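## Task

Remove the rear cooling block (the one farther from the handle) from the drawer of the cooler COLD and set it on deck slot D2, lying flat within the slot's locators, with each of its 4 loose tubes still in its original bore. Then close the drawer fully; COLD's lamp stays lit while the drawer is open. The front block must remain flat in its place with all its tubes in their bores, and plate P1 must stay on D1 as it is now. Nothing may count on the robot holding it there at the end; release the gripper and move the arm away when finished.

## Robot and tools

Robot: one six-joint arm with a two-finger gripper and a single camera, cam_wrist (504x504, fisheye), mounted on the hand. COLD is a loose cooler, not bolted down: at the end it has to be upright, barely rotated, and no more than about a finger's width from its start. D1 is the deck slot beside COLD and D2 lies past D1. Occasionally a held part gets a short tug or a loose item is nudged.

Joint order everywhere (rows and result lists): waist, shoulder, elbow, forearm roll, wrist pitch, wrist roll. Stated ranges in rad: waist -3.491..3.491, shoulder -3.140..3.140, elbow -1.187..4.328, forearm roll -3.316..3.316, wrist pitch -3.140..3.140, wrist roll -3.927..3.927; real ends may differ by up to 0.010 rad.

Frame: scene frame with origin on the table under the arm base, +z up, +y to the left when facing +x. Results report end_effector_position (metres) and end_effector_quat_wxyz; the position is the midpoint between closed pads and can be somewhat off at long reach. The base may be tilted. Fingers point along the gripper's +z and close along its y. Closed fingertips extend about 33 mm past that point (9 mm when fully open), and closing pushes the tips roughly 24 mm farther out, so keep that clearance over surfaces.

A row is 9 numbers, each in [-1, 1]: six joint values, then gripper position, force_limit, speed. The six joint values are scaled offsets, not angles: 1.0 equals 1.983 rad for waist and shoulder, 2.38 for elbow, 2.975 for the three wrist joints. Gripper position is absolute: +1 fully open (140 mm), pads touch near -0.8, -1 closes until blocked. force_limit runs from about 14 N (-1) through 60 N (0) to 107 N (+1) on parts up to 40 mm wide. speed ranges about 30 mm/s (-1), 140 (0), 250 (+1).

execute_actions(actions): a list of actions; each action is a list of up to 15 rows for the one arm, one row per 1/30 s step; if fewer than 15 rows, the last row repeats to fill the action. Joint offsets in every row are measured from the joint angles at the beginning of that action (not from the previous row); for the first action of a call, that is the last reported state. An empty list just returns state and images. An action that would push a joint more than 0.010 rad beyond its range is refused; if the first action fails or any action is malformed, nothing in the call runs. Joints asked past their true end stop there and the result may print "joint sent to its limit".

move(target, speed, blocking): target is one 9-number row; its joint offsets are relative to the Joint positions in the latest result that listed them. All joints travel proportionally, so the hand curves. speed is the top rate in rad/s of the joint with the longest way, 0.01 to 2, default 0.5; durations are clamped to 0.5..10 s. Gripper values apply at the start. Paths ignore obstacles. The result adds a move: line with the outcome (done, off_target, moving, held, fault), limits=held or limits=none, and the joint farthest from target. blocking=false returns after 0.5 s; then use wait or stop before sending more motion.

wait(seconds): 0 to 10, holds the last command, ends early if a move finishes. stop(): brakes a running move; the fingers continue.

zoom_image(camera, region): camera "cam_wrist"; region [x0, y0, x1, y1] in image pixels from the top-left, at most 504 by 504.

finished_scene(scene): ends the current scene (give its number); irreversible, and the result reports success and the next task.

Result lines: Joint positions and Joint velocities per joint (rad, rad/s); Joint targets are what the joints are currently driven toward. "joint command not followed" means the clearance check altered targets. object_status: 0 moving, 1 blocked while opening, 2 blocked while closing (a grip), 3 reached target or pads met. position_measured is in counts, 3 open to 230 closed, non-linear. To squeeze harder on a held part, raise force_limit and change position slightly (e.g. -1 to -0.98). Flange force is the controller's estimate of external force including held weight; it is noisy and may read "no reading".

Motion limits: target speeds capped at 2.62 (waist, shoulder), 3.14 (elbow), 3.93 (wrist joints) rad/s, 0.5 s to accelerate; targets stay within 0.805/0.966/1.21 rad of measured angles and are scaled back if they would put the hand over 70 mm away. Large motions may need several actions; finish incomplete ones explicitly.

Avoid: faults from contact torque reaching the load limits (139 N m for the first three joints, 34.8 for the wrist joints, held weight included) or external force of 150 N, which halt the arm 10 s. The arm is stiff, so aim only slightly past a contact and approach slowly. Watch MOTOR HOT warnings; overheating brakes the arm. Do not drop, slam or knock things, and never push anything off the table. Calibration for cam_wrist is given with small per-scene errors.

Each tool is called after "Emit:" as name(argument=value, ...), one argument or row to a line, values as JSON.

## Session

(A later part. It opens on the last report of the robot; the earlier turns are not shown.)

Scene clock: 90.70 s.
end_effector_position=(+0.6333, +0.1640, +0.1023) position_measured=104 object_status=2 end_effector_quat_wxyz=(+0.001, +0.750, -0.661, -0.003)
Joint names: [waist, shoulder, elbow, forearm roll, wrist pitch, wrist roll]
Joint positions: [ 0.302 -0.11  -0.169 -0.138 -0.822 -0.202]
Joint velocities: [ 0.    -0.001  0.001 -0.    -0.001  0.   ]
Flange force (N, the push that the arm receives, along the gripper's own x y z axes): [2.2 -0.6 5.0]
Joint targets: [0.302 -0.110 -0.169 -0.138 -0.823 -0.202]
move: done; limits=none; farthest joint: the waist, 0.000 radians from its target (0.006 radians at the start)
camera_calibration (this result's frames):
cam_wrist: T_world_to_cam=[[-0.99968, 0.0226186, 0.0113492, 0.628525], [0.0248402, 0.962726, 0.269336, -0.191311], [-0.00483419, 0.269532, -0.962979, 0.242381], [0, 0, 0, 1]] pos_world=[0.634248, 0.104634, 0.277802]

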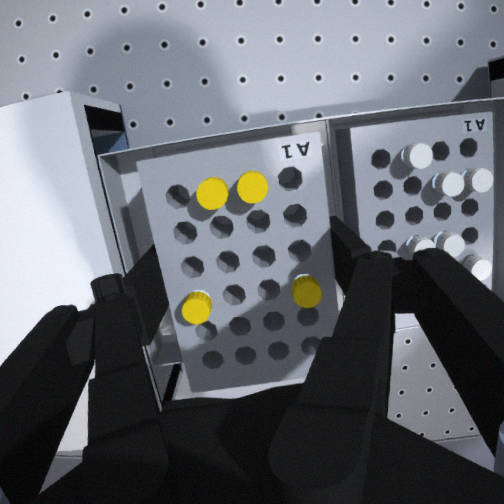

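Emit:
move(
  target=[-0.004,-0.0525,0.008,0.001,-0.039,0,-1,0.2,-1],
  speed=0.2,
)

Emit:
move(
  target=[-0.3394,0.0625,-0.011,-0.15,-0.036,-0.07,-1,0.2,-1],
  speed=0.4,
)

Emit:
move(
  target=[-0.2385,0.2172,0.0878,-0.0558,-0.04,-0.0407,-1,0.2,-1],
  speed=0.4,
)

Scene clock: 93.97 s.
end_effector_position=(+0.6325, +0.1682, +0.1642) position_measured=104 object_status=2 end_effector_quat_wxyz=(-0.002, +0.753, -0.658, -0.003)
Joint names: [waist, shoulder, elbow, forearm roll, wrist pitch, wrist roll]
Joint positions: [ 0.294 -0.214 -0.15  -0.135 -0.938 -0.202]
Joint velocities: [ 0.    -0.001 -0.002 -0.002 -0.001 -0.   ]
Flange force (N, the push that the arm receives, along the gripper's own x y z axes): [0.8 5.0 4.8]
Joint targets: [0.294 -0.214 -0.150 -0.135 -0.938 -0.202]
move: done; limits=none; farthest joint: the waist, 0.000 radians from its target (0.008 radians at the start)
camera_calibration (this result's frames):
cam_wrist: T_world_to_cam=[[-0.999886, 0.0138871, 0.00585986, 0.629461], [0.0149627, 0.961406, 0.274726, -0.206441], [-0.00181857, 0.274782, -0.961505, 0.297819], [0, 0, 0, 1]] pos_world=[0.63302, 0.107897, 0.33938]

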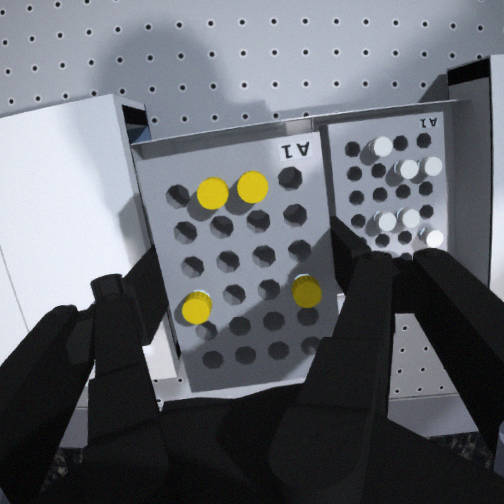

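Scene clock: 96.13 s.
end_effector_position=(+0.5702, -0.0782, +0.1701) position_measured=104 object_status=2 end_effector_quat_wxyz=(-0.001, -0.335, +0.942, -0.001)
Joint names: [waist, shoulder, elbow, forearm roll, wrist pitch, wrist roll]
Joint positions: [-0.379 -0.09  -0.176 -0.581 -1.045 -0.41 ]
Joint velocities: [-0.001  0.    -0.    -0.001 -0.    -0.   ]
Flange force (N, the push that the arm receives, along the gripper's own x y z axes): [0.6 3.2 4.0]
Joint targets: [-0.379 -0.090 -0.177 -0.581 -1.045 -0.410]
move: done; limits=none; farthest joint: the waist, 0.000 radians from its target (0.673 radians at the start)
camera_calibration (this result's frames):
cam_wrist: T_world_to_cam=[[-0.51014, 0.860088, 0.00243675, 0.358077], [0.829726, 0.491381, 0.264763, -0.469845], [0.226522, 0.137088, -0.96431, 0.230543], [0, 0, 0, 1]] pos_world=[0.520289, -0.10871, 0.34584]

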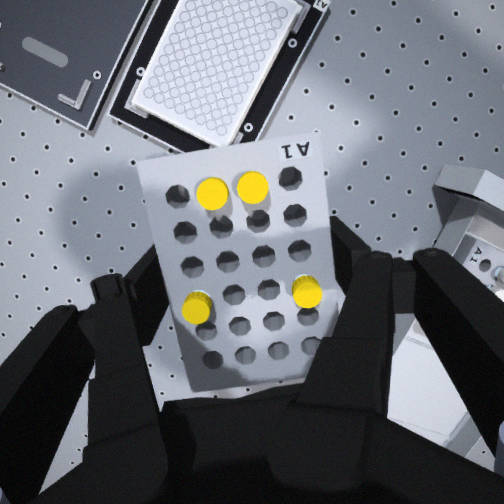

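Scene clock: 97.80 s.
end_effector_position=(+0.4977, -0.3173, +0.1593) position_measured=104 object_status=2 end_effector_quat_wxyz=(+0.000, -0.000, +1.000, -0.001)
Joint names: [waist, shoulder, elbow, forearm roll, wrist pitch, wrist roll]
Joint positions: [-0.852  0.34   0.032 -0.747 -1.164 -0.532]
Joint velocities: [-0.001  0.002  0.    -0.001 -0.     0.   ]
Flange force (N, the push that the arm receives, along the gripper's own x y z axes): [1.7 3.2 3.9]
Joint targets: [-0.852 0.340 0.032 -0.747 -1.164 -0.532]
move: done; limits=none; farthest joint: the elbow, 0.001 radians from its target (0.209 radians at the start)
camera_calibration (this result's frames):
cam_wrist: T_world_to_cam=[[0.147286, 0.989087, 0.00360597, 0.240265], [0.9528, -0.142859, 0.267889, -0.552341], [0.265481, -0.0360204, -0.963443, 0.194933], [0, 0, 0, 1]] pos_world=[0.439132, -0.309529, 0.334907]

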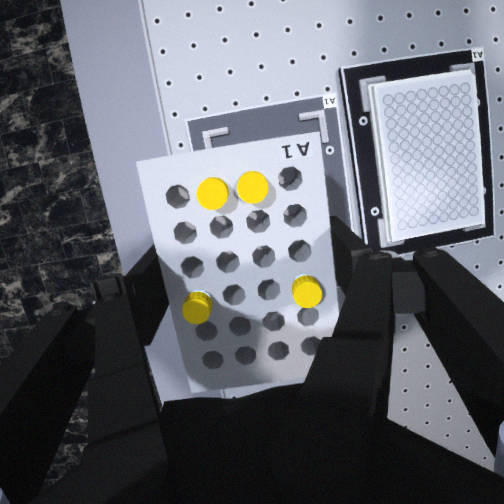

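Emit:
zoom_image(
  camera="cam_wrist",
  region=[130,80,370,200],
)

Region (130, 80, 370, 200) of cam_wrist's 504x504 image, scaled by 2.100, with more detail than that image has.

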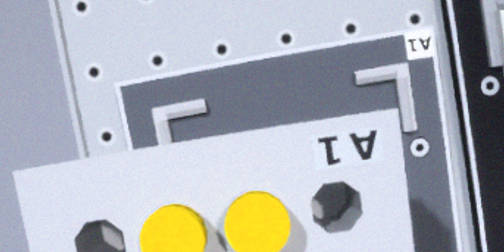

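Emit:
move(
  target=[0.0545,0.021,-0.0387,-0.0175,0.055,0.009,-1,0.2,-1],
  speed=0.2,
)

Emit:
zoom_image(
  camera="cam_wrist",
  region=[110,80,390,220],
)

Scene clock: 101.00 s.
end_effector_position=(+0.4864, -0.2921, +0.0788) position_measured=104 object_status=2 end_effector_quat_wxyz=(-0.000, -0.001, +1.000, +0.001)
Joint names: [waist, shoulder, elbow, forearm roll, wrist pitch, wrist roll]
Joint positions: [-0.744  0.382 -0.06  -0.799 -1.001 -0.505]
Joint velocities: [ 0.001  0.001 -0.001 -0.     0.001  0.   ]
Flange force (N, the push that the arm receives, along the gripper's own x y z axes): [1.7 0.1 3.1]
Joint targets: [-0.744 0.382 -0.060 -0.799 -1.001 -0.505]
move: done; limits=none; farthest joint: the wrist pitch, 0.001 radians from its target (0.164 radians at the start)
camera_calibration (this result's frames):
cam_wrist: T_world_to_cam=[[0.145066, 0.989404, 0.00598012, 0.218352], [0.953205, -0.141374, 0.267233, -0.516121], [0.265247, -0.0330662, -0.963613, 0.122271], [0, 0, 0, 1]] pos_world=[0.427862, -0.284962, 0.254441]

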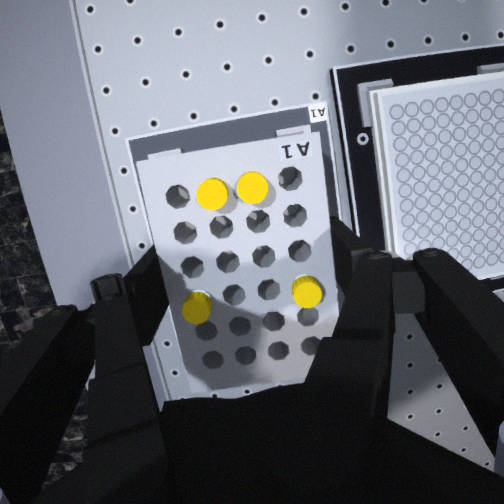

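Region (110, 80, 390, 220) of cam_wrist's 504x504 image, scaled by 1.800, with more detail than that image has.

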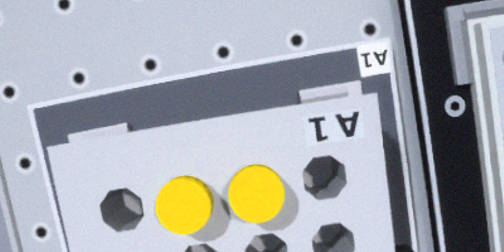

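Emit:
move(
  target=[0.0083,0.0103,0,-0.0036,0.0085,0.009,-1,0.2,-1],
  speed=0.05,
)

Emit:
zoom_image(
  camera="cam_wrist",
  region=[100,80,380,220],
)

Scene clock: 102.97 s.
end_effector_position=(+0.4871, -0.2918, +0.0644) position_measured=104 object_status=2 end_effector_quat_wxyz=(+0.001, -0.012, +1.000, +0.000)
Joint names: [waist, shoulder, elbow, forearm roll, wrist pitch, wrist roll]
Joint positions: [-0.727  0.402 -0.059 -0.81  -0.976 -0.478]
Joint velocities: [ 0.001  0.004  0.002 -0.002  0.001  0.002]
Flange force (N, the push that the arm receives, along the gripper's own x y z axes): [-30.0 18.6 -119.7]
Joint targets: [-0.727 0.402 -0.060 -0.810 -0.976 -0.478]
move: done; limits=none; farthest joint: the shoulder, 0.001 radians from its target (0.020 radians at the start)
camera_calibration (this result's frames):
cam_wrist: T_world_to_cam=[[0.123626, 0.992314, 0.00549746, 0.229305], [0.9557, -0.120552, 0.268521, -0.508092], [0.26712, -0.0279424, -0.963258, 0.108785], [0, 0, 0, 1]] pos_world=[0.428177, -0.285755, 0.239961]

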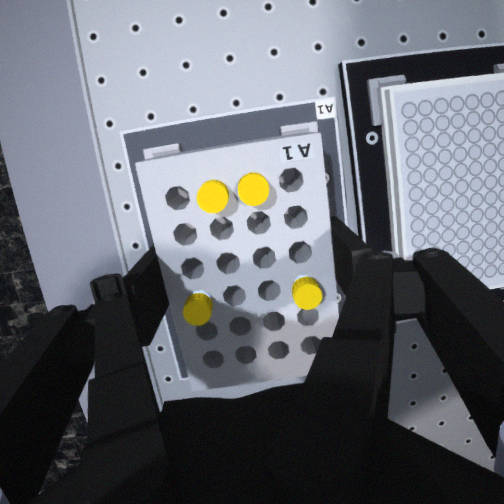

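Region (100, 80, 380, 220) of cam_wrist's 504x504 image, scaled by 1.800, with more detail than that image has.

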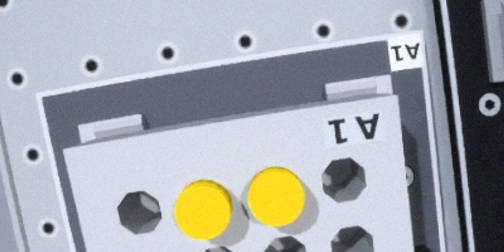

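Emit:
move(
  target=[-0.0017,-0.0021,0,0.0007,-0.0017,-0.0004,-1,0.2,-1],
  speed=0.03,
)

Emit:
move(
  target=[-0.0007,-0.0011,-0.0024,-0.0005,0.001,0,-1,0.2,-1],
  speed=0.03,
)

Emit:
move(
  target=[0.0014,0.0017,0,-0.0006,0.0014,0.0003,-1,0.2,-1],
  speed=0.01,
)

Scene clock: 105.03 s.
end_effector_position=(+0.4865, -0.2918, +0.0672) position_measured=104 object_status=2 end_effector_quat_wxyz=(+0.000, -0.012, +1.000, +0.001)
Joint names: [waist, shoulder, elbow, forearm roll, wrist pitch, wrist roll]
Joint positions: [-0.731  0.398 -0.06  -0.807 -0.981 -0.479]
Joint velocities: [-0.001 -0.002 -0.     0.    -0.    -0.   ]
Flange force (N, the push that the arm receives, along the gripper's own x y z axes): [3.4 4.9 1.2]
Joint targets: [-0.731 0.398 -0.059 -0.808 -0.981 -0.479]
move: done; limits=none; farthest joint: the elbow, 0.001 radians from its target (0.001 radians at the start)
camera_calibration (this result's frames):
cam_wrist: T_world_to_cam=[[0.124174, 0.992244, 0.00578693, 0.229086], [0.95584, -0.121179, 0.267741, -0.508512], [0.266365, -0.027715, -0.963474, 0.11204], [0, 0, 0, 1]] pos_world=[0.427766, -0.285825, 0.242771]

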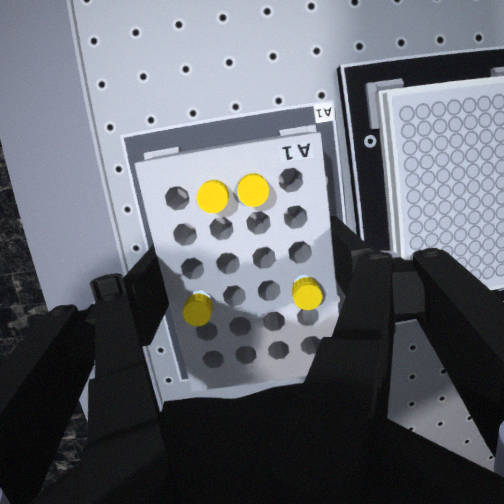

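Scene clock: 105.73 s.
end_effector_position=(+0.4845, -0.2917, +0.0673) position_measured=104 object_status=2 end_effector_quat_wxyz=(+0.000, -0.010, +1.000, -0.000)
Joint names: [waist, shoulder, elbow, forearm roll, wrist pitch, wrist roll]
Joint positions: [-0.732  0.396 -0.065 -0.809 -0.978 -0.479]
Joint velocities: [-0.    -0.    -0.003 -0.001  0.     0.   ]
Flange force (N, the push that the arm receives, along the gripper's own x y z axes): [0.2 0.6 1.9]
Joint targets: [-0.732 0.396 -0.066 -0.809 -0.978 -0.479]
move: done; limits=none; farthest joint: the waist, 0.000 radians from its target (0.002 radians at the start)
camera_calibration (this result's frames):
cam_wrist: T_world_to_cam=[[0.128086, 0.991753, 0.00453006, 0.227286], [0.955209, -0.124592, 0.268425, -0.50736], [0.266776, -0.0300543, -0.96329, 0.111748], [0, 0, 0, 1]] pos_world=[0.425711, -0.285266, 0.242805]

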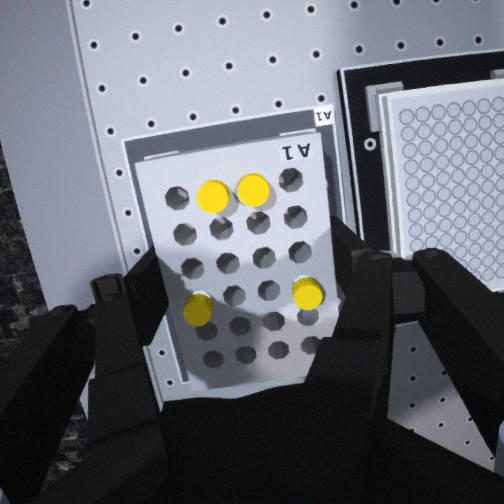

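Scene clock: 106.43 s.
end_effector_position=(+0.4847, -0.2916, +0.0650) position_measured=104 object_status=2 end_effector_quat_wxyz=(+0.001, -0.010, +1.000, -0.000)
Joint names: [waist, shoulder, elbow, forearm roll, wrist pitch, wrist roll]
Joint positions: [-0.729  0.399 -0.065 -0.811 -0.974 -0.478]
Joint velocities: [ 0.002  0.003  0.001 -0.002  0.001  0.   ]
Flange force (N, the push that the arm receives, along the gripper's own x y z axes): [-0.2 26.4 -118.8]
Joint targets: [-0.729 0.399 -0.065 -0.811 -0.974 -0.478]
move: done; limits=none; farthest joint: the shoulder, 0.001 radians from its target (0.004 radians at the start)
camera_calibration (this result's frames):
cam_wrist: T_world_to_cam=[[0.127833, 0.991786, 0.00432077, 0.227344], [0.95517, -0.124284, 0.268707, -0.506823], [0.267037, -0.0302225, -0.963212, 0.109328], [0, 0, 0, 1]] pos_world=[0.425846, -0.285162, 0.24051]

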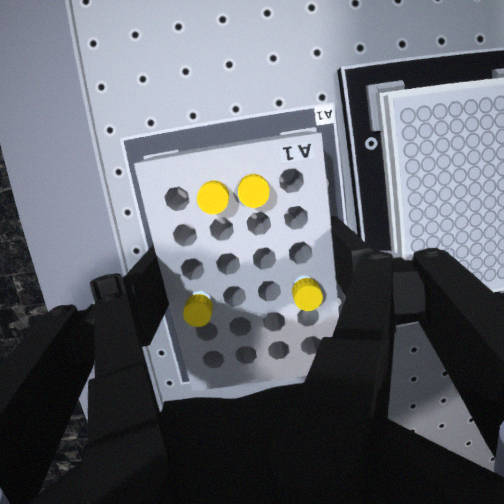

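Emit:
move(
  target=[-0.0006,-0.0008,0,0.0002,-0.0006,0,-1,0.2,-1],
  speed=0.02,
)

Emit:
move(
  target=[0,0,0,0,0,0,0.45,0.2,-1],
)

Emit:
move(
  target=[-0.056,-0.069,0,0.024,-0.056,-0.013,0.45,0.2,-1],
  speed=0.3,
)

Emit:
zoom_image(
  camera="cam_wrist",
  region=[130,100,370,380],
)

Scene clock: 108.03 s.
end_effector_position=(+0.4846, -0.2916, +0.0658) position_measured=104 object_status=2 end_effector_quat_wxyz=(+0.001, -0.010, +1.000, -0.000)
Joint names: [waist, shoulder, elbow, forearm roll, wrist pitch, wrist roll]
Joint positions: [-0.731  0.398 -0.065 -0.81  -0.976 -0.478]
Joint velocities: [-0.    -0.001  0.     0.003 -0.001  0.   ]
Flange force (N, the push that the arm receives, along the gripper's own x y z axes): [-2.7 -1.2 -9.6]
Joint targets: [-0.731 0.397 -0.065 -0.810 -0.976 -0.478]
move: done; limits=none; farthest joint: the waist, 0.000 radians from its target (0.001 radians at the start)
camera_calibration (this result's frames):
cam_wrist: T_world_to_cam=[[0.127839, 0.991784, 0.00469366, 0.227235], [0.955166, -0.12439, 0.268673, -0.506982], [0.267049, -0.0298635, -0.96322, 0.110279], [0, 0, 0, 1]] pos_world=[0.425753, -0.285139, 0.241369]

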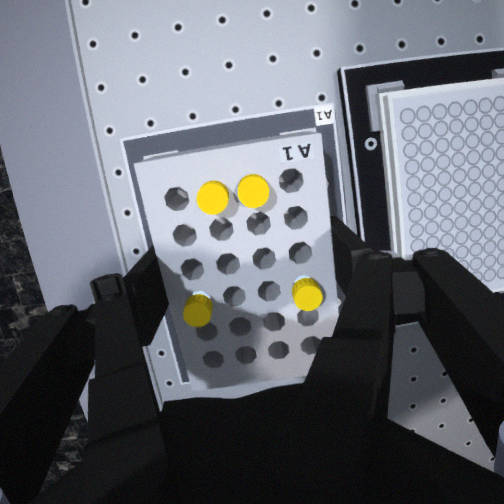

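Scene clock: 108.93 s.
end_effector_position=(+0.4846, -0.2916, +0.0659) position_measured=72 object_status=3 end_effector_quat_wxyz=(+0.001, -0.010, +1.000, -0.000)
Joint names: [waist, shoulder, elbow, forearm roll, wrist pitch, wrist roll]
Joint positions: [-0.731  0.398 -0.065 -0.81  -0.976 -0.478]
Joint velocities: [0.    0.001 0.001 0.001 0.    0.   ]
Flange force (N, the push that the arm receives, along the gripper's own x y z axes): [0.4 1.0 -4.7]
Joint targets: [-0.731 0.398 -0.065 -0.810 -0.976 -0.478]
move: done; limits=none; farthest joint: the waist, 0.000 radians from its target (0.000 radians at the start)
camera_calibration (this result's frames):
cam_wrist: T_world_to_cam=[[0.127773, 0.991793, 0.0046362, 0.227289], [0.955181, -0.124312, 0.268657, -0.506977], [0.267028, -0.0298988, -0.963225, 0.110307], [0, 0, 0, 1]] pos_world=[0.425758, -0.285149, 0.2414]

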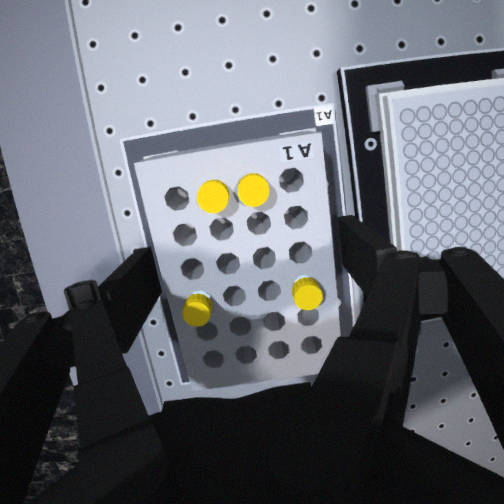

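Scene clock: 109.93 s.
end_effector_position=(+0.4756, -0.2920, +0.1652) position_measured=72 object_status=3 end_effector_quat_wxyz=(-0.005, -0.007, +1.000, -0.005)
Joint names: [waist, shoulder, elbow, forearm roll, wrist pitch, wrist roll]
Joint positions: [-0.842  0.261 -0.065 -0.739 -1.142 -0.517]
Joint velocities: [-0.001 -0.001 -0.002  0.    -0.001  0.   ]
Flange force (N, the push that the arm receives, along the gripper's own x y z axes): [1.7 -2.3 -5.1]
Joint targets: [-0.842 0.261 -0.065 -0.739 -1.142 -0.517]
move: done; limits=none; farthest joint: the wrist pitch, 0.001 radians from its target (0.167 radians at the start)
camera_calibration (this result's frames):
cam_wrist: T_world_to_cam=[[0.133075, 0.991088, -0.00605259, 0.227405], [0.957321, -0.126955, 0.259652, -0.525415], [0.256569, -0.0403474, -0.965683, 0.210664], [0, 0, 0, 1]] pos_world=[0.418679, -0.283583, 0.341236]

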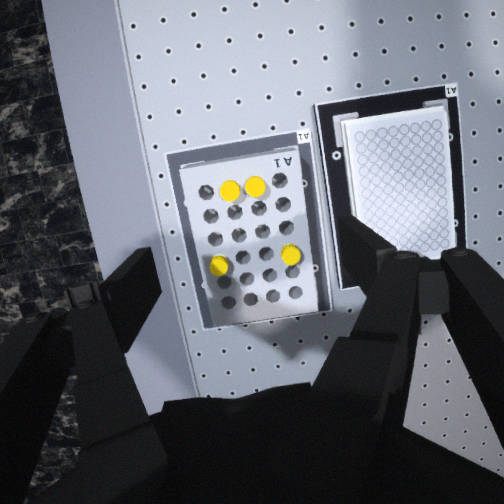

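Region (130, 100, 370, 380) of cam_wrist's 504x504 image, scaled by 1.800, with more detail than that image has; it fills the left 432 columns of this view, and the rest is white.

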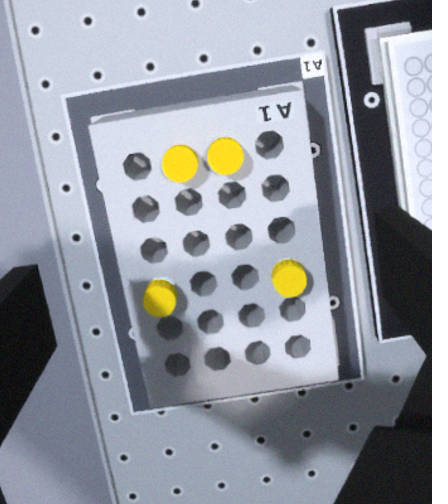

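Emit:
move(
  target=[0,-0.14,-0.18,0,0.14,0.15,1,0,0],
)

Scene clock: 111.83 s.
end_effector_position=(+0.3841, -0.3015, +0.1786) position_measured=3 object_status=3 end_effector_quat_wxyz=(+0.011, -0.186, +0.970, -0.158)
Joint names: [waist, shoulder, elbow, forearm roll, wrist pitch, wrist roll]
Joint positions: [-0.842 -0.017 -0.494 -0.739 -0.726 -0.071]
Joint velocities: [ 0.    -0.001 -0.002 -0.     0.001  0.001]
Flange force (N, the push that the arm receives, along the gripper's own x y z axes): [0.3 -0.6 -5.9]
Joint targets: [-0.842 -0.017 -0.494 -0.739 -0.726 -0.071]
move: done; limits=none; farthest joint: the waist, 0.000 radians from its target (0.000 radians at the start)
camera_calibration (this result's frames):
cam_wrist: T_world_to_cam=[[-0.217671, 0.926387, -0.307288, 0.418137], [0.916419, 0.302321, 0.262258, -0.297803], [0.335852, -0.224518, -0.914765, 0.151715], [0, 0, 0, 1]] pos_world=[0.312974, -0.263262, 0.345373]

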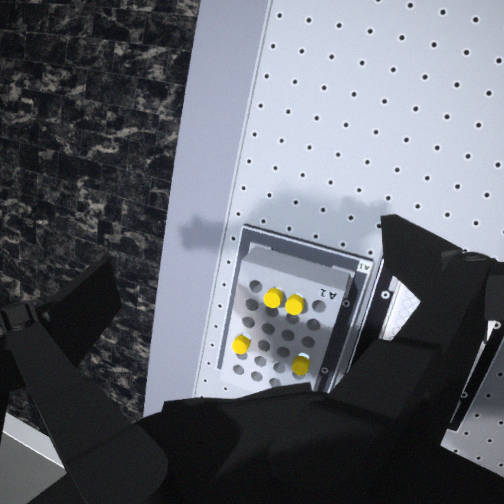

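Emit:
zoom_image(
  camera="cam_wrist",
  region=[210,215,390,335],
)

Region (210, 215, 390, 335) of cam_wrist's 504x504 image, scaled by 2.800, with more detail than that image has.

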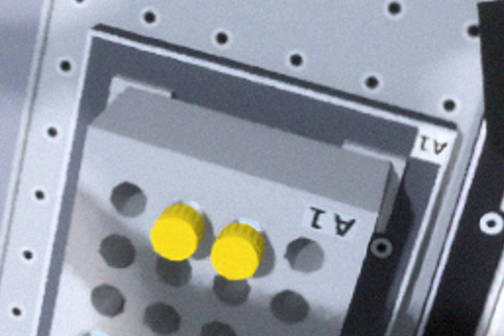

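Emit:
move(
  target=[0.0202,0.175,0.1805,-0.0091,-0.118,-0.1425,0.45,0.2,0],
  speed=0.6,
)

Emit:
move(
  target=[0.0358,0.0338,0,-0.0148,0.0338,0.0057,0.45,0.2,0],
  speed=0.15,
)

Emit:
move(
  target=[0,0,0,0,0,0,-1,0.2,-1],
)

Emit:
move(
  target=[-0.001,-0.0012,0,0.0004,-0.001,0,-1,0.2,-1],
  speed=0.02,
)

Emit:
move(
  target=[0.0012,0.0019,0.0042,0.0009,-0.0017,0,-1,0.2,-1],
  speed=0.03,
)

Scene clock: 114.87 s.
end_effector_position=(+0.4748, -0.2965, +0.1214) position_measured=72 object_status=3 end_effector_quat_wxyz=(-0.006, -0.007, +1.000, +0.000)
Joint names: [waist, shoulder, elbow, forearm roll, wrist pitch, wrist roll]
Joint positions: [-0.802  0.33  -0.064 -0.766 -1.077 -0.495]
Joint velocities: [ 0.     0.002  0.003 -0.    -0.001 -0.001]
Flange force (N, the push that the arm receives, along the gripper's own x y z axes): [1.5 3.4 -6.3]
Joint targets: [-0.801 0.330 -0.064 -0.766 -1.077 -0.495]
move: done; limits=none; farthest joint: the waist, 0.000 radians from its target (0.040 radians at the start)
camera_calibration (this result's frames):
cam_wrist: T_world_to_cam=[[0.1338, 0.991002, 0.00365986, 0.230171], [0.957838, -0.130268, 0.256079, -0.514655], [0.254251, -0.0307579, -0.966649, 0.172506], [0, 0, 0, 1]] pos_world=[0.4183, -0.289837, 0.297703]

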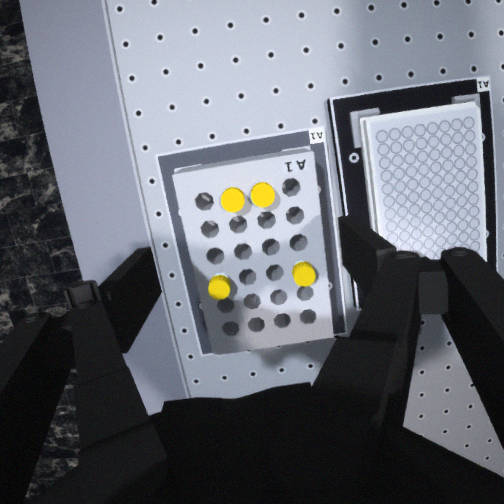

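Scene clock: 115.93 s.
end_effector_position=(+0.4854, -0.2917, +0.0663) position_measured=72 object_status=3 end_effector_quat_wxyz=(+0.001, -0.011, +1.000, -0.000)
Joint names: [waist, shoulder, elbow, forearm roll, wrist pitch, wrist roll]
Joint positions: [-0.731  0.397 -0.064 -0.81  -0.976 -0.478]
Joint velocities: [ 0.001  0.002 -0.002 -0.     0.001  0.   ]
Flange force (N, the push that the arm receives, along the gripper's own x y z axes): [0.3 0.3 -4.5]
Joint targets: [-0.731 0.397 -0.064 -0.810 -0.976 -0.478]
move: done; limits=none; farthest joint: the waist, 0.000 radians from its target (0.071 radians at the start)
camera_calibration (this result's frames):
cam_wrist: T_world_to_cam=[[0.125987, 0.992022, 0.00441423, 0.228252], [0.955241, -0.122514, 0.269266, -0.507424], [0.267659, -0.0297073, -0.963056, 0.110257], [0, 0, 0, 1]] pos_world=[0.426445, -0.285322, 0.241808]

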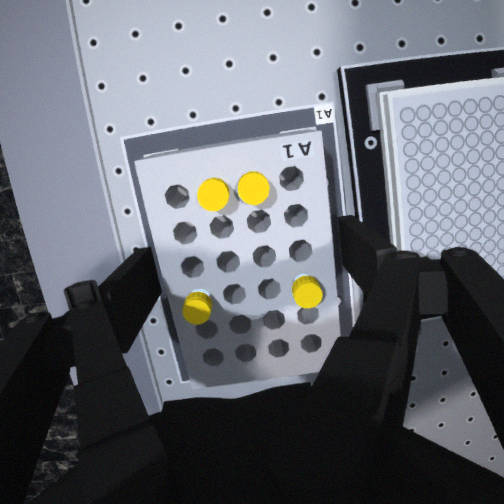

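Scene clock: 116.80 s.
end_effector_position=(+0.4854, -0.2917, +0.0663) position_measured=104 object_status=0 end_effector_quat_wxyz=(+0.001, -0.011, +1.000, -0.000)
Joint names: [waist, shoulder, elbow, forearm roll, wrist pitch, wrist roll]
Joint positions: [-0.731  0.397 -0.064 -0.81  -0.976 -0.478]
Joint velocities: [-0.     0.001  0.    -0.001  0.     0.   ]
Flange force (N, the push that the arm receives, along the gripper's own x y z axes): [1.4 10.2 -37.0]
Joint targets: [-0.731 0.397 -0.064 -0.810 -0.976 -0.478]
move: done; limits=none; farthest joint: the waist, 0.000 radians from its target (0.000 radians at the start)
camera_calibration (this result's frames):
cam_wrist: T_world_to_cam=[[0.126058, 0.992013, 0.00449743, 0.228205], [0.955246, -0.122606, 0.269207, -0.507406], [0.267608, -0.0296395, -0.963072, 0.110317], [0, 0, 0, 1]] pos_world=[0.42641, -0.285323, 0.241814]

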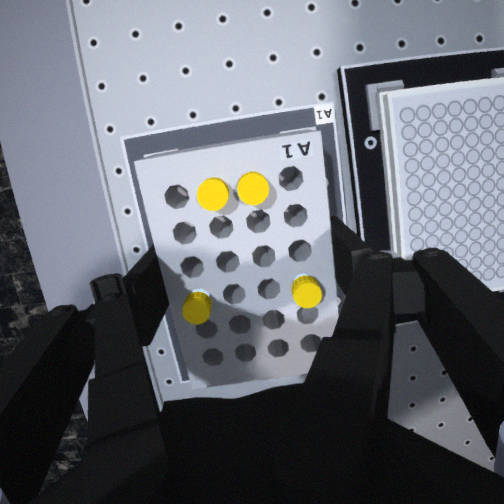

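Scene clock: 117.50 s.
end_effector_position=(+0.4854, -0.2917, +0.0680) position_measured=104 object_status=2 end_effector_quat_wxyz=(+0.001, -0.011, +1.000, -0.000)
Joint names: [waist, shoulder, elbow, forearm roll, wrist pitch, wrist roll]
Joint positions: [-0.733  0.395 -0.064 -0.809 -0.979 -0.478]
Joint velocities: [ 0.    -0.001  0.002  0.    -0.    -0.   ]
Flange force (N, the push that the arm receives, along the gripper's own x y z axes): [1.0 1.5 4.1]
Joint targets: [-0.733 0.395 -0.064 -0.809 -0.979 -0.478]
move: done; limits=none; farthest joint: the waist, 0.000 radians from its target (0.002 radians at the start)
camera_calibration (this result's frames):
cam_wrist: T_world_to_cam=[[0.125508, 0.992082, 0.00456477, 0.228543], [0.955315, -0.122095, 0.269197, -0.507742], [0.267623, -0.0294255, -0.963074, 0.112024], [0, 0, 0, 1]] pos_world=[0.426389, -0.28543, 0.243526]

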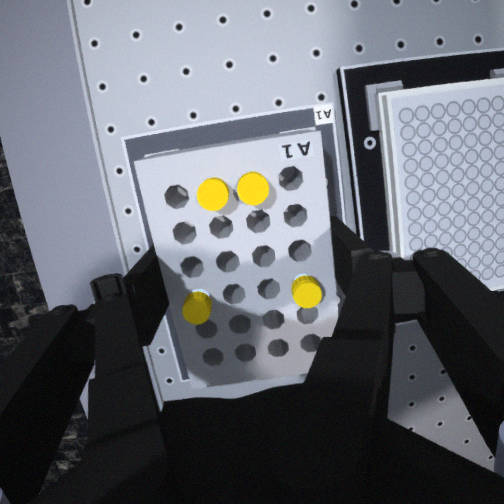

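Scene clock: 118.23 s.
end_effector_position=(+0.4889, -0.2920, +0.0680) position_measured=104 object_status=2 end_effector_quat_wxyz=(+0.000, -0.015, +1.000, +0.001)
Joint names: [waist, shoulder, elbow, forearm roll, wrist pitch, wrist roll]
Joint positions: [-0.73   0.399 -0.054 -0.806 -0.984 -0.478]
Joint velocities: [ 0.     0.     0.     0.001 -0.001  0.   ]
Flange force (N, the push that the arm receives, along the gripper's own x y z axes): [1.1 0.5 3.6]
Joint targets: [-0.730 0.399 -0.054 -0.806 -0.984 -0.478]
move: done; limits=none; farthest joint: the waist, 0.000 radians from its target (0.002 radians at the start)
camera_calibration (this result's frames):
cam_wrist: T_world_to_cam=[[0.118565, 0.992925, 0.00651962, 0.231865], [0.956393, -0.115963, 0.268076, -0.509765], [0.266935, -0.025549, -0.963376, 0.112504], [0, 0, 0, 1]] pos_world=[0.430014, -0.286464, 0.243528]

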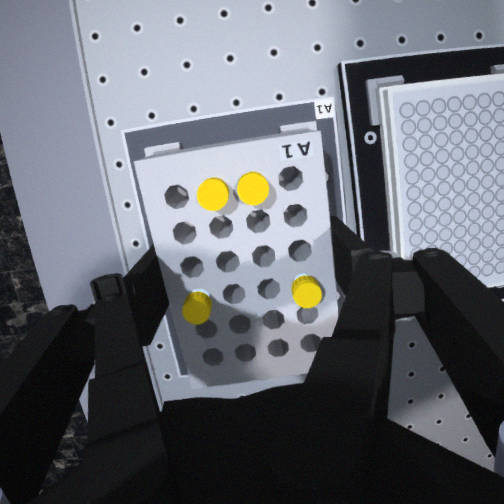

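Correcting yaw and lowering 2.5 mm.

Emit:
move(
  target=[0.0014,0.0017,0,-0.0006,0.0014,-0.002,-1,0.2,-1],
  speed=0.01,
)

Scene clock: 119.47 s.
end_effector_position=(+0.4890, -0.2919, +0.0656) position_measured=104 object_status=2 end_effector_quat_wxyz=(+0.000, -0.011, +1.000, +0.001)
Joint names: [waist, shoulder, elbow, forearm roll, wrist pitch, wrist roll]
Joint positions: [-0.728  0.402 -0.054 -0.808 -0.98  -0.484]
Joint velocities: [ 0.     0.001 -0.    -0.001  0.001 -0.001]
Flange force (N, the push that the arm receives, along the gripper's own x y z axes): [4.3 5.8 -21.8]
Joint targets: [-0.727 0.402 -0.054 -0.808 -0.980 -0.484]
move: done; limits=none; farthest joint: the shoulder, 0.001 radians from its target (0.004 radians at the start)
camera_calibration (this result's frames):
cam_wrist: T_world_to_cam=[[0.12519, 0.992112, 0.00644419, 0.228307], [0.955554, -0.122319, 0.268242, -0.510675], [0.266914, -0.0274233, -0.96333, 0.109636], [0, 0, 0, 1]] pos_world=[0.430133, -0.285965, 0.241129]

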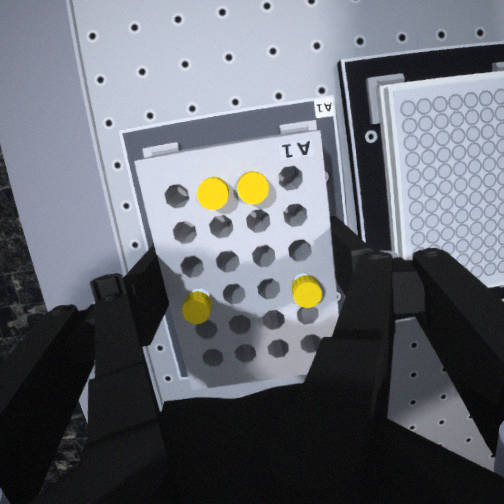

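Emit:
move(
  target=[0,0,0,0,0,0,0.45,0.2,-1],
)

Emit:
move(
  target=[-0.05,-0.03,0.045,0.024,-0.07,-0.013,0.45,0.2,-1],
  speed=0.3,
)

Emit:
zoom_image(
  camera="cam_wrist",
  region=[110,60,390,380],
)

Scene clock: 120.80 s.
end_effector_position=(+0.4890, -0.2919, +0.0656) position_measured=72 object_status=3 end_effector_quat_wxyz=(+0.001, -0.011, +1.000, +0.001)
Joint names: [waist, shoulder, elbow, forearm roll, wrist pitch, wrist roll]
Joint positions: [-0.728  0.402 -0.054 -0.808 -0.98  -0.484]
Joint velocities: [ 0.     0.    -0.     0.002 -0.    -0.   ]
Flange force (N, the push that the arm receives, along the gripper's own x y z axes): [2.4 1.2 -5.3]
Joint targets: [-0.728 0.402 -0.054 -0.808 -0.980 -0.484]
move: done; limits=none; farthest joint: the waist, 0.000 radians from its target (0.001 radians at the start)
camera_calibration (this result's frames):
cam_wrist: T_world_to_cam=[[0.12524, 0.992105, 0.00648465, 0.228262], [0.955537, -0.122377, 0.268276, -0.510688], [0.266951, -0.0274025, -0.96332, 0.109609], [0, 0, 0, 1]] pos_world=[0.430134, -0.285953, 0.241113]

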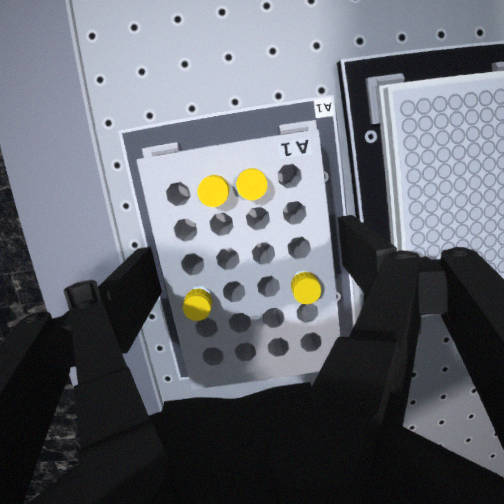

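Scene clock: 121.93 s.
end_effector_position=(+0.5064, -0.3054, +0.1565) position_measured=72 object_status=3 end_effector_quat_wxyz=(-0.009, -0.022, +1.000, +0.010)
Joint names: [waist, shoulder, elbow, forearm roll, wrist pitch, wrist roll]
Joint positions: [-0.827  0.342  0.053 -0.736 -1.188 -0.522]
Joint velocities: [-0.001 -0.001  0.001 -0.    -0.001  0.   ]
Flange force (N, the push that the arm receives, along the gripper's own x y z axes): [2.3 1.7 -4.0]
Joint targets: [-0.827 0.342 0.053 -0.736 -1.188 -0.522]
move: done; limits=none; farthest joint: the waist, 0.001 radians from its target (0.100 radians at the start)
camera_calibration (this result's frames):
cam_wrist: T_world_to_cam=[[0.103924, 0.994353, 0.0215131, 0.248048], [0.962878, -0.106005, 0.24825, -0.548951], [0.249128, -0.00508456, -0.968457, 0.208797], [0, 0, 0, 1]] pos_world=[0.450778, -0.303777, 0.333152]

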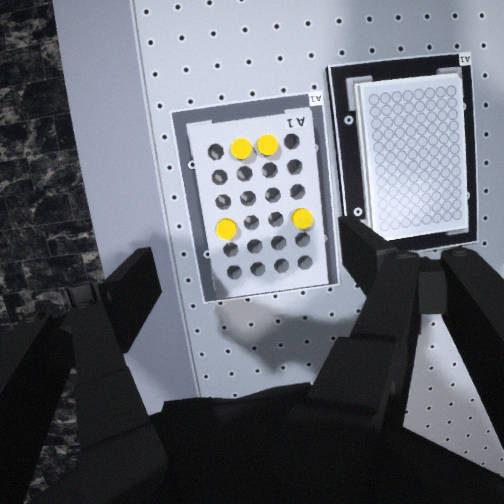

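Region (110, 60, 390, 380) of cam_wrist's 504x504 image, scaled by 1.575, with more detail than that image has; it fills the left 441 columns of this view, and the rest is white.

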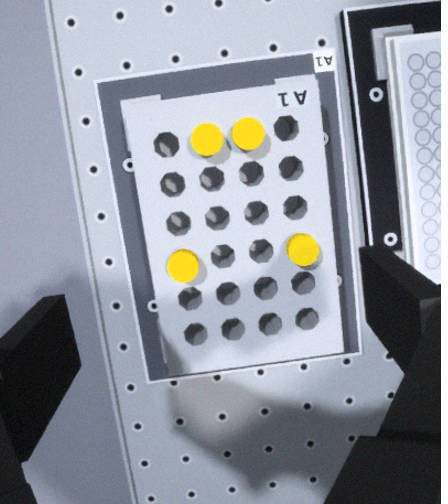

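Emit:
move(
  target=[0.05,0.03,-0.045,-0.024,0.07,0.013,0.45,-0.4,-1],
  speed=0.25,
)

Emit:
move(
  target=[0,0,0,0,0,0,-1,-0.4,-1],
)

Emit:
move(
  target=[-0.0007,-0.001,-0.0014,-0.0001,0.0003,0,-1,-0.4,-1],
  speed=0.01,
)

Emit:
move(
  target=[0,0,0,0,0,0,0.45,-0.4,-1],
)

Scene clock: 124.43 s.
end_effector_position=(+0.4890, -0.2919, +0.0656) position_measured=72 object_status=3 end_effector_quat_wxyz=(+0.001, -0.011, +1.000, +0.001)
Joint names: [waist, shoulder, elbow, forearm roll, wrist pitch, wrist roll]
Joint positions: [-0.728  0.402 -0.054 -0.808 -0.98  -0.484]
Joint velocities: [ 0.     0.001 -0.001 -0.002  0.001  0.   ]
Flange force (N, the push that the arm receives, along the gripper's own x y z axes): [1.7 1.9 -5.4]
Joint targets: [-0.727 0.402 -0.054 -0.808 -0.980 -0.484]
move: done; limits=none; farthest joint: the waist, 0.000 radians from its target (0.099 radians at the start)
camera_calibration (this result's frames):
cam_wrist: T_world_to_cam=[[0.125246, 0.992104, 0.00648759, 0.228257], [0.955538, -0.122384, 0.268271, -0.510683], [0.266947, -0.0274009, -0.963322, 0.109606], [0, 0, 0, 1]] pos_world=[0.430129, -0.285952, 0.241107]

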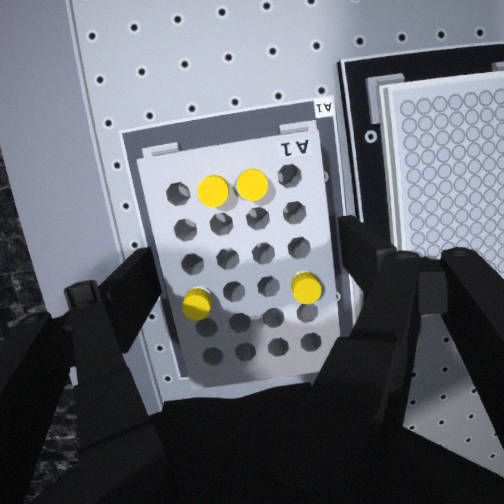

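Scene clock: 125.27 s.
end_effector_position=(+0.4890, -0.2919, +0.0656) position_measured=102 object_status=0 end_effector_quat_wxyz=(+0.000, -0.011, +1.000, +0.001)
Joint names: [waist, shoulder, elbow, forearm roll, wrist pitch, wrist roll]
Joint positions: [-0.727  0.402 -0.054 -0.808 -0.98  -0.484]
Joint velocities: [-0.    -0.001  0.001  0.    -0.    -0.   ]
Flange force (N, the push that the arm receives, along the gripper's own x y z axes): [1.4 8.2 -28.9]
Joint targets: [-0.728 0.402 -0.054 -0.808 -0.980 -0.484]
move: done; limits=none; farthest joint: the waist, 0.001 radians from its target (0.000 radians at the start)
camera_calibration (this result's frames):
cam_wrist: T_world_to_cam=[[0.125264, 0.992102, 0.00651641, 0.228237], [0.955542, -0.12241, 0.268247, -0.510669], [0.266926, -0.027375, -0.963328, 0.109618], [0, 0, 0, 1]] pos_world=[0.430116, -0.285945, 0.241096]

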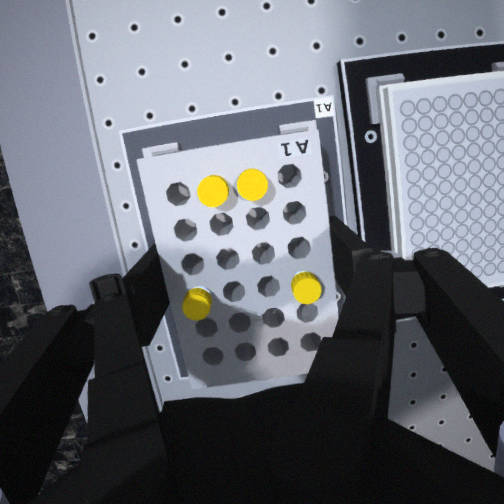

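Scene clock: 125.97 s.
end_effector_position=(+0.4879, -0.2919, +0.0661) position_measured=102 object_status=2 end_effector_quat_wxyz=(+0.001, -0.010, +1.000, +0.000)
Joint names: [waist, shoulder, elbow, forearm roll, wrist pitch, wrist roll]
Joint positions: [-0.729  0.4   -0.057 -0.808 -0.979 -0.484]
Joint velocities: [-0.    -0.    -0.003  0.001  0.    -0.   ]
Flange force (N, the push that the arm receives, along the gripper's own x y z axes): [-17.4 -2.0 4.9]
Joint targets: [-0.729 0.400 -0.058 -0.808 -0.979 -0.484]
move: done; limits=none; farthest joint: the waist, 0.000 radians from its target (0.001 radians at the start)
camera_calibration (this result's frames):
cam_wrist: T_world_to_cam=[[0.127274, 0.991851, 0.00570406, 0.227382], [0.955203, -0.124116, 0.268668, -0.510113], [0.267187, -0.0287459, -0.963216, 0.109935], [0, 0, 0, 1]] pos_world=[0.428949, -0.285682, 0.241646]

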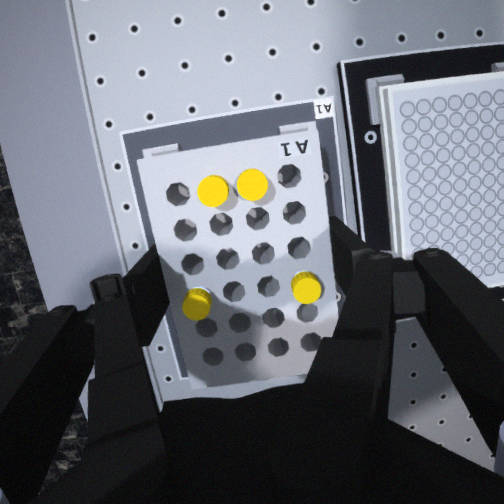

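Scene clock: 126.80 s.
end_effector_position=(+0.4879, -0.2919, +0.0661) position_measured=72 object_status=0 end_effector_quat_wxyz=(+0.001, -0.010, +1.000, +0.000)
Joint names: [waist, shoulder, elbow, forearm roll, wrist pitch, wrist roll]
Joint positions: [-0.729  0.4   -0.058 -0.808 -0.979 -0.484]
Joint velocities: [-0.     0.001 -0.002 -0.001  0.    -0.   ]
Flange force (N, the push that the arm receives, along the gripper's own x y z axes): [0.5 0.0 -4.5]
Joint targets: [-0.729 0.400 -0.057 -0.808 -0.979 -0.484]
move: done; limits=none; farthest joint: the elbow, 0.001 radians from its target (0.000 radians at the start)
camera_calibration (this result's frames):
cam_wrist: T_world_to_cam=[[0.127259, 0.991853, 0.00571088, 0.22738], [0.955203, -0.124104, 0.268675, -0.510119], [0.267195, -0.0287364, -0.963214, 0.109942], [0, 0, 0, 1]] pos_world=[0.428955, -0.285676, 0.241655]

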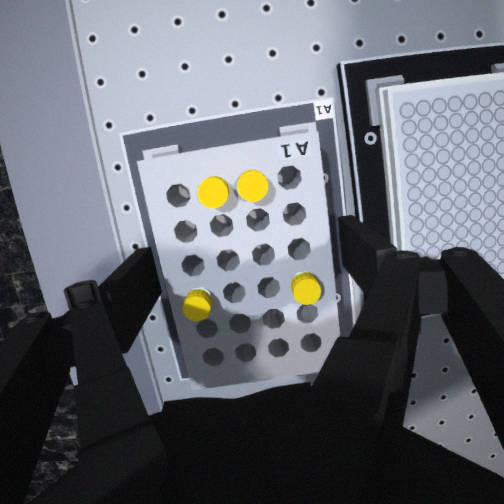

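Emit:
move(
  target=[-0.05,-0.03,0.045,0.024,-0.07,-0.013,0.45,0.2,0],
  speed=0.4,
)

Emit:
move(
  target=[0.04,0.04,0.07,0.02,-0.02,0.97,1,0.2,0],
  speed=2,
)

Emit:
zoom_image(
  camera="cam_wrist",
  region=[100,80,420,400],
)

Scene clock: 128.90 s.
end_effector_position=(+0.5053, -0.3053, +0.1569) position_measured=72 object_status=3 end_effector_quat_wxyz=(-0.009, -0.021, +1.000, +0.009)
Joint names: [waist, shoulder, elbow, forearm roll, wrist pitch, wrist roll]
Joint positions: [-0.828  0.34   0.05  -0.737 -1.187 -0.522]
Joint velocities: [-0.    -0.     0.001  0.001 -0.001 -0.   ]
Flange force (N, the push that the arm receives, along the gripper's own x y z axes): [2.2 4.5 -4.6]
Joint targets: [-0.828 0.340 0.050 -0.737 -1.187 -0.522]
move: done; limits=none; farthest joint: the waist, 0.000 radians from its target (0.099 radians at the start)
camera_calibration (this result's frames):
cam_wrist: T_world_to_cam=[[0.105887, 0.994159, 0.0208993, 0.247093], [0.962551, -0.10775, 0.248769, -0.548453], [0.249568, -0.00622483, -0.968337, 0.208903], [0, 0, 0, 1]] pos_world=[0.449615, -0.303445, 0.333563]

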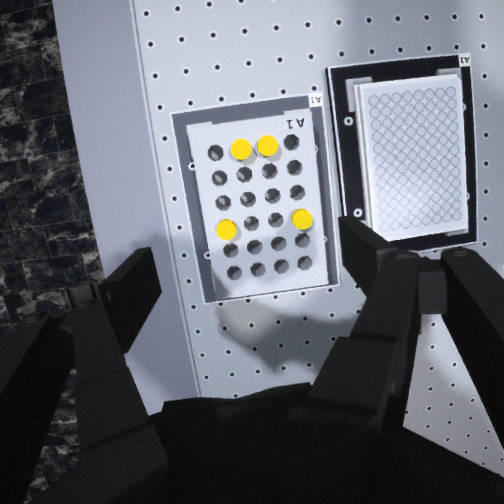

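Scene clock: 131.20 s.
end_effector_position=(+0.5584, -0.3042, +0.1441) position_measured=3 object_status=3 end_effector_quat_wxyz=(-0.015, +0.998, -0.039, -0.036)
Joint names: [waist, shoulder, elbow, forearm roll, wrist pitch, wrist roll]
Joint positions: [-0.749  0.42   0.216 -0.677 -1.247  2.363]
Joint velocities: [ 0.     0.     0.001 -0.    -0.     0.001]
Flange force (N, the push that the arm receives, along the gripper's own x y z axes): [-2.9 -2.7 -4.5]
Joint targets: [-0.749 0.420 0.216 -0.677 -1.247 2.363]
move: done; limits=none; farthest joint: the waist, 0.000 radians from its target (0.079 radians at the start)
camera_calibration (this result's frames):
cam_wrist: T_world_to_cam=[[-0.224379, -0.974434, -0.0114926, -0.169119], [-0.917341, 0.207223, 0.339917, 0.536207], [-0.328845, 0.0868128, -0.940385, 0.530496], [0, 0, 0, 1]] pos_world=[0.628389, -0.321963, 0.314661]

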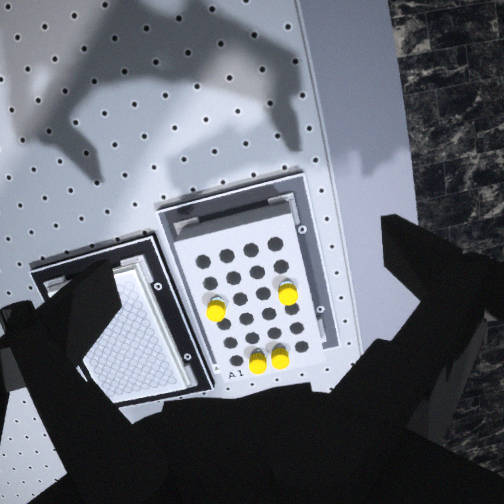

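Region (100, 80, 420, 400) of cam_wrist's 504x504 image, scaled by 1.575, with more detail than that image has.

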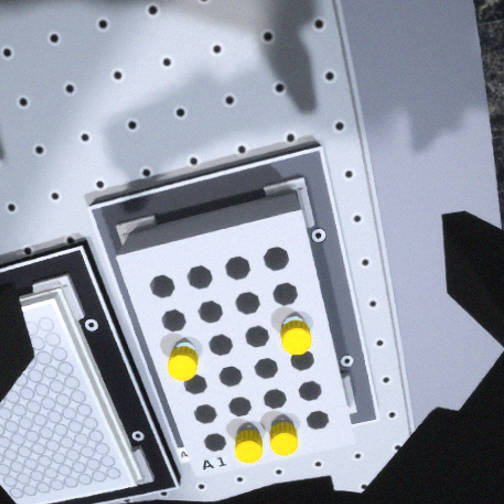

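Emit:
zoom_image(
  camera="cam_wrist",
  region=[155,170,325,260],
)

Region (155, 170, 325, 260) of cam_wrist's 504x504 image, scaled by 2.965, with more detail than that image has; it fills the top 267 rows of this view, and the rest is white.

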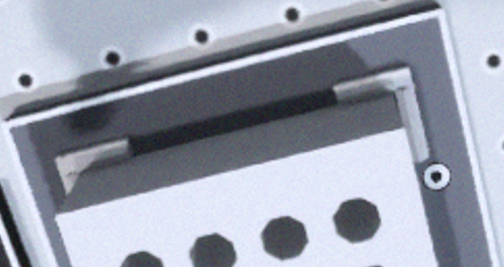

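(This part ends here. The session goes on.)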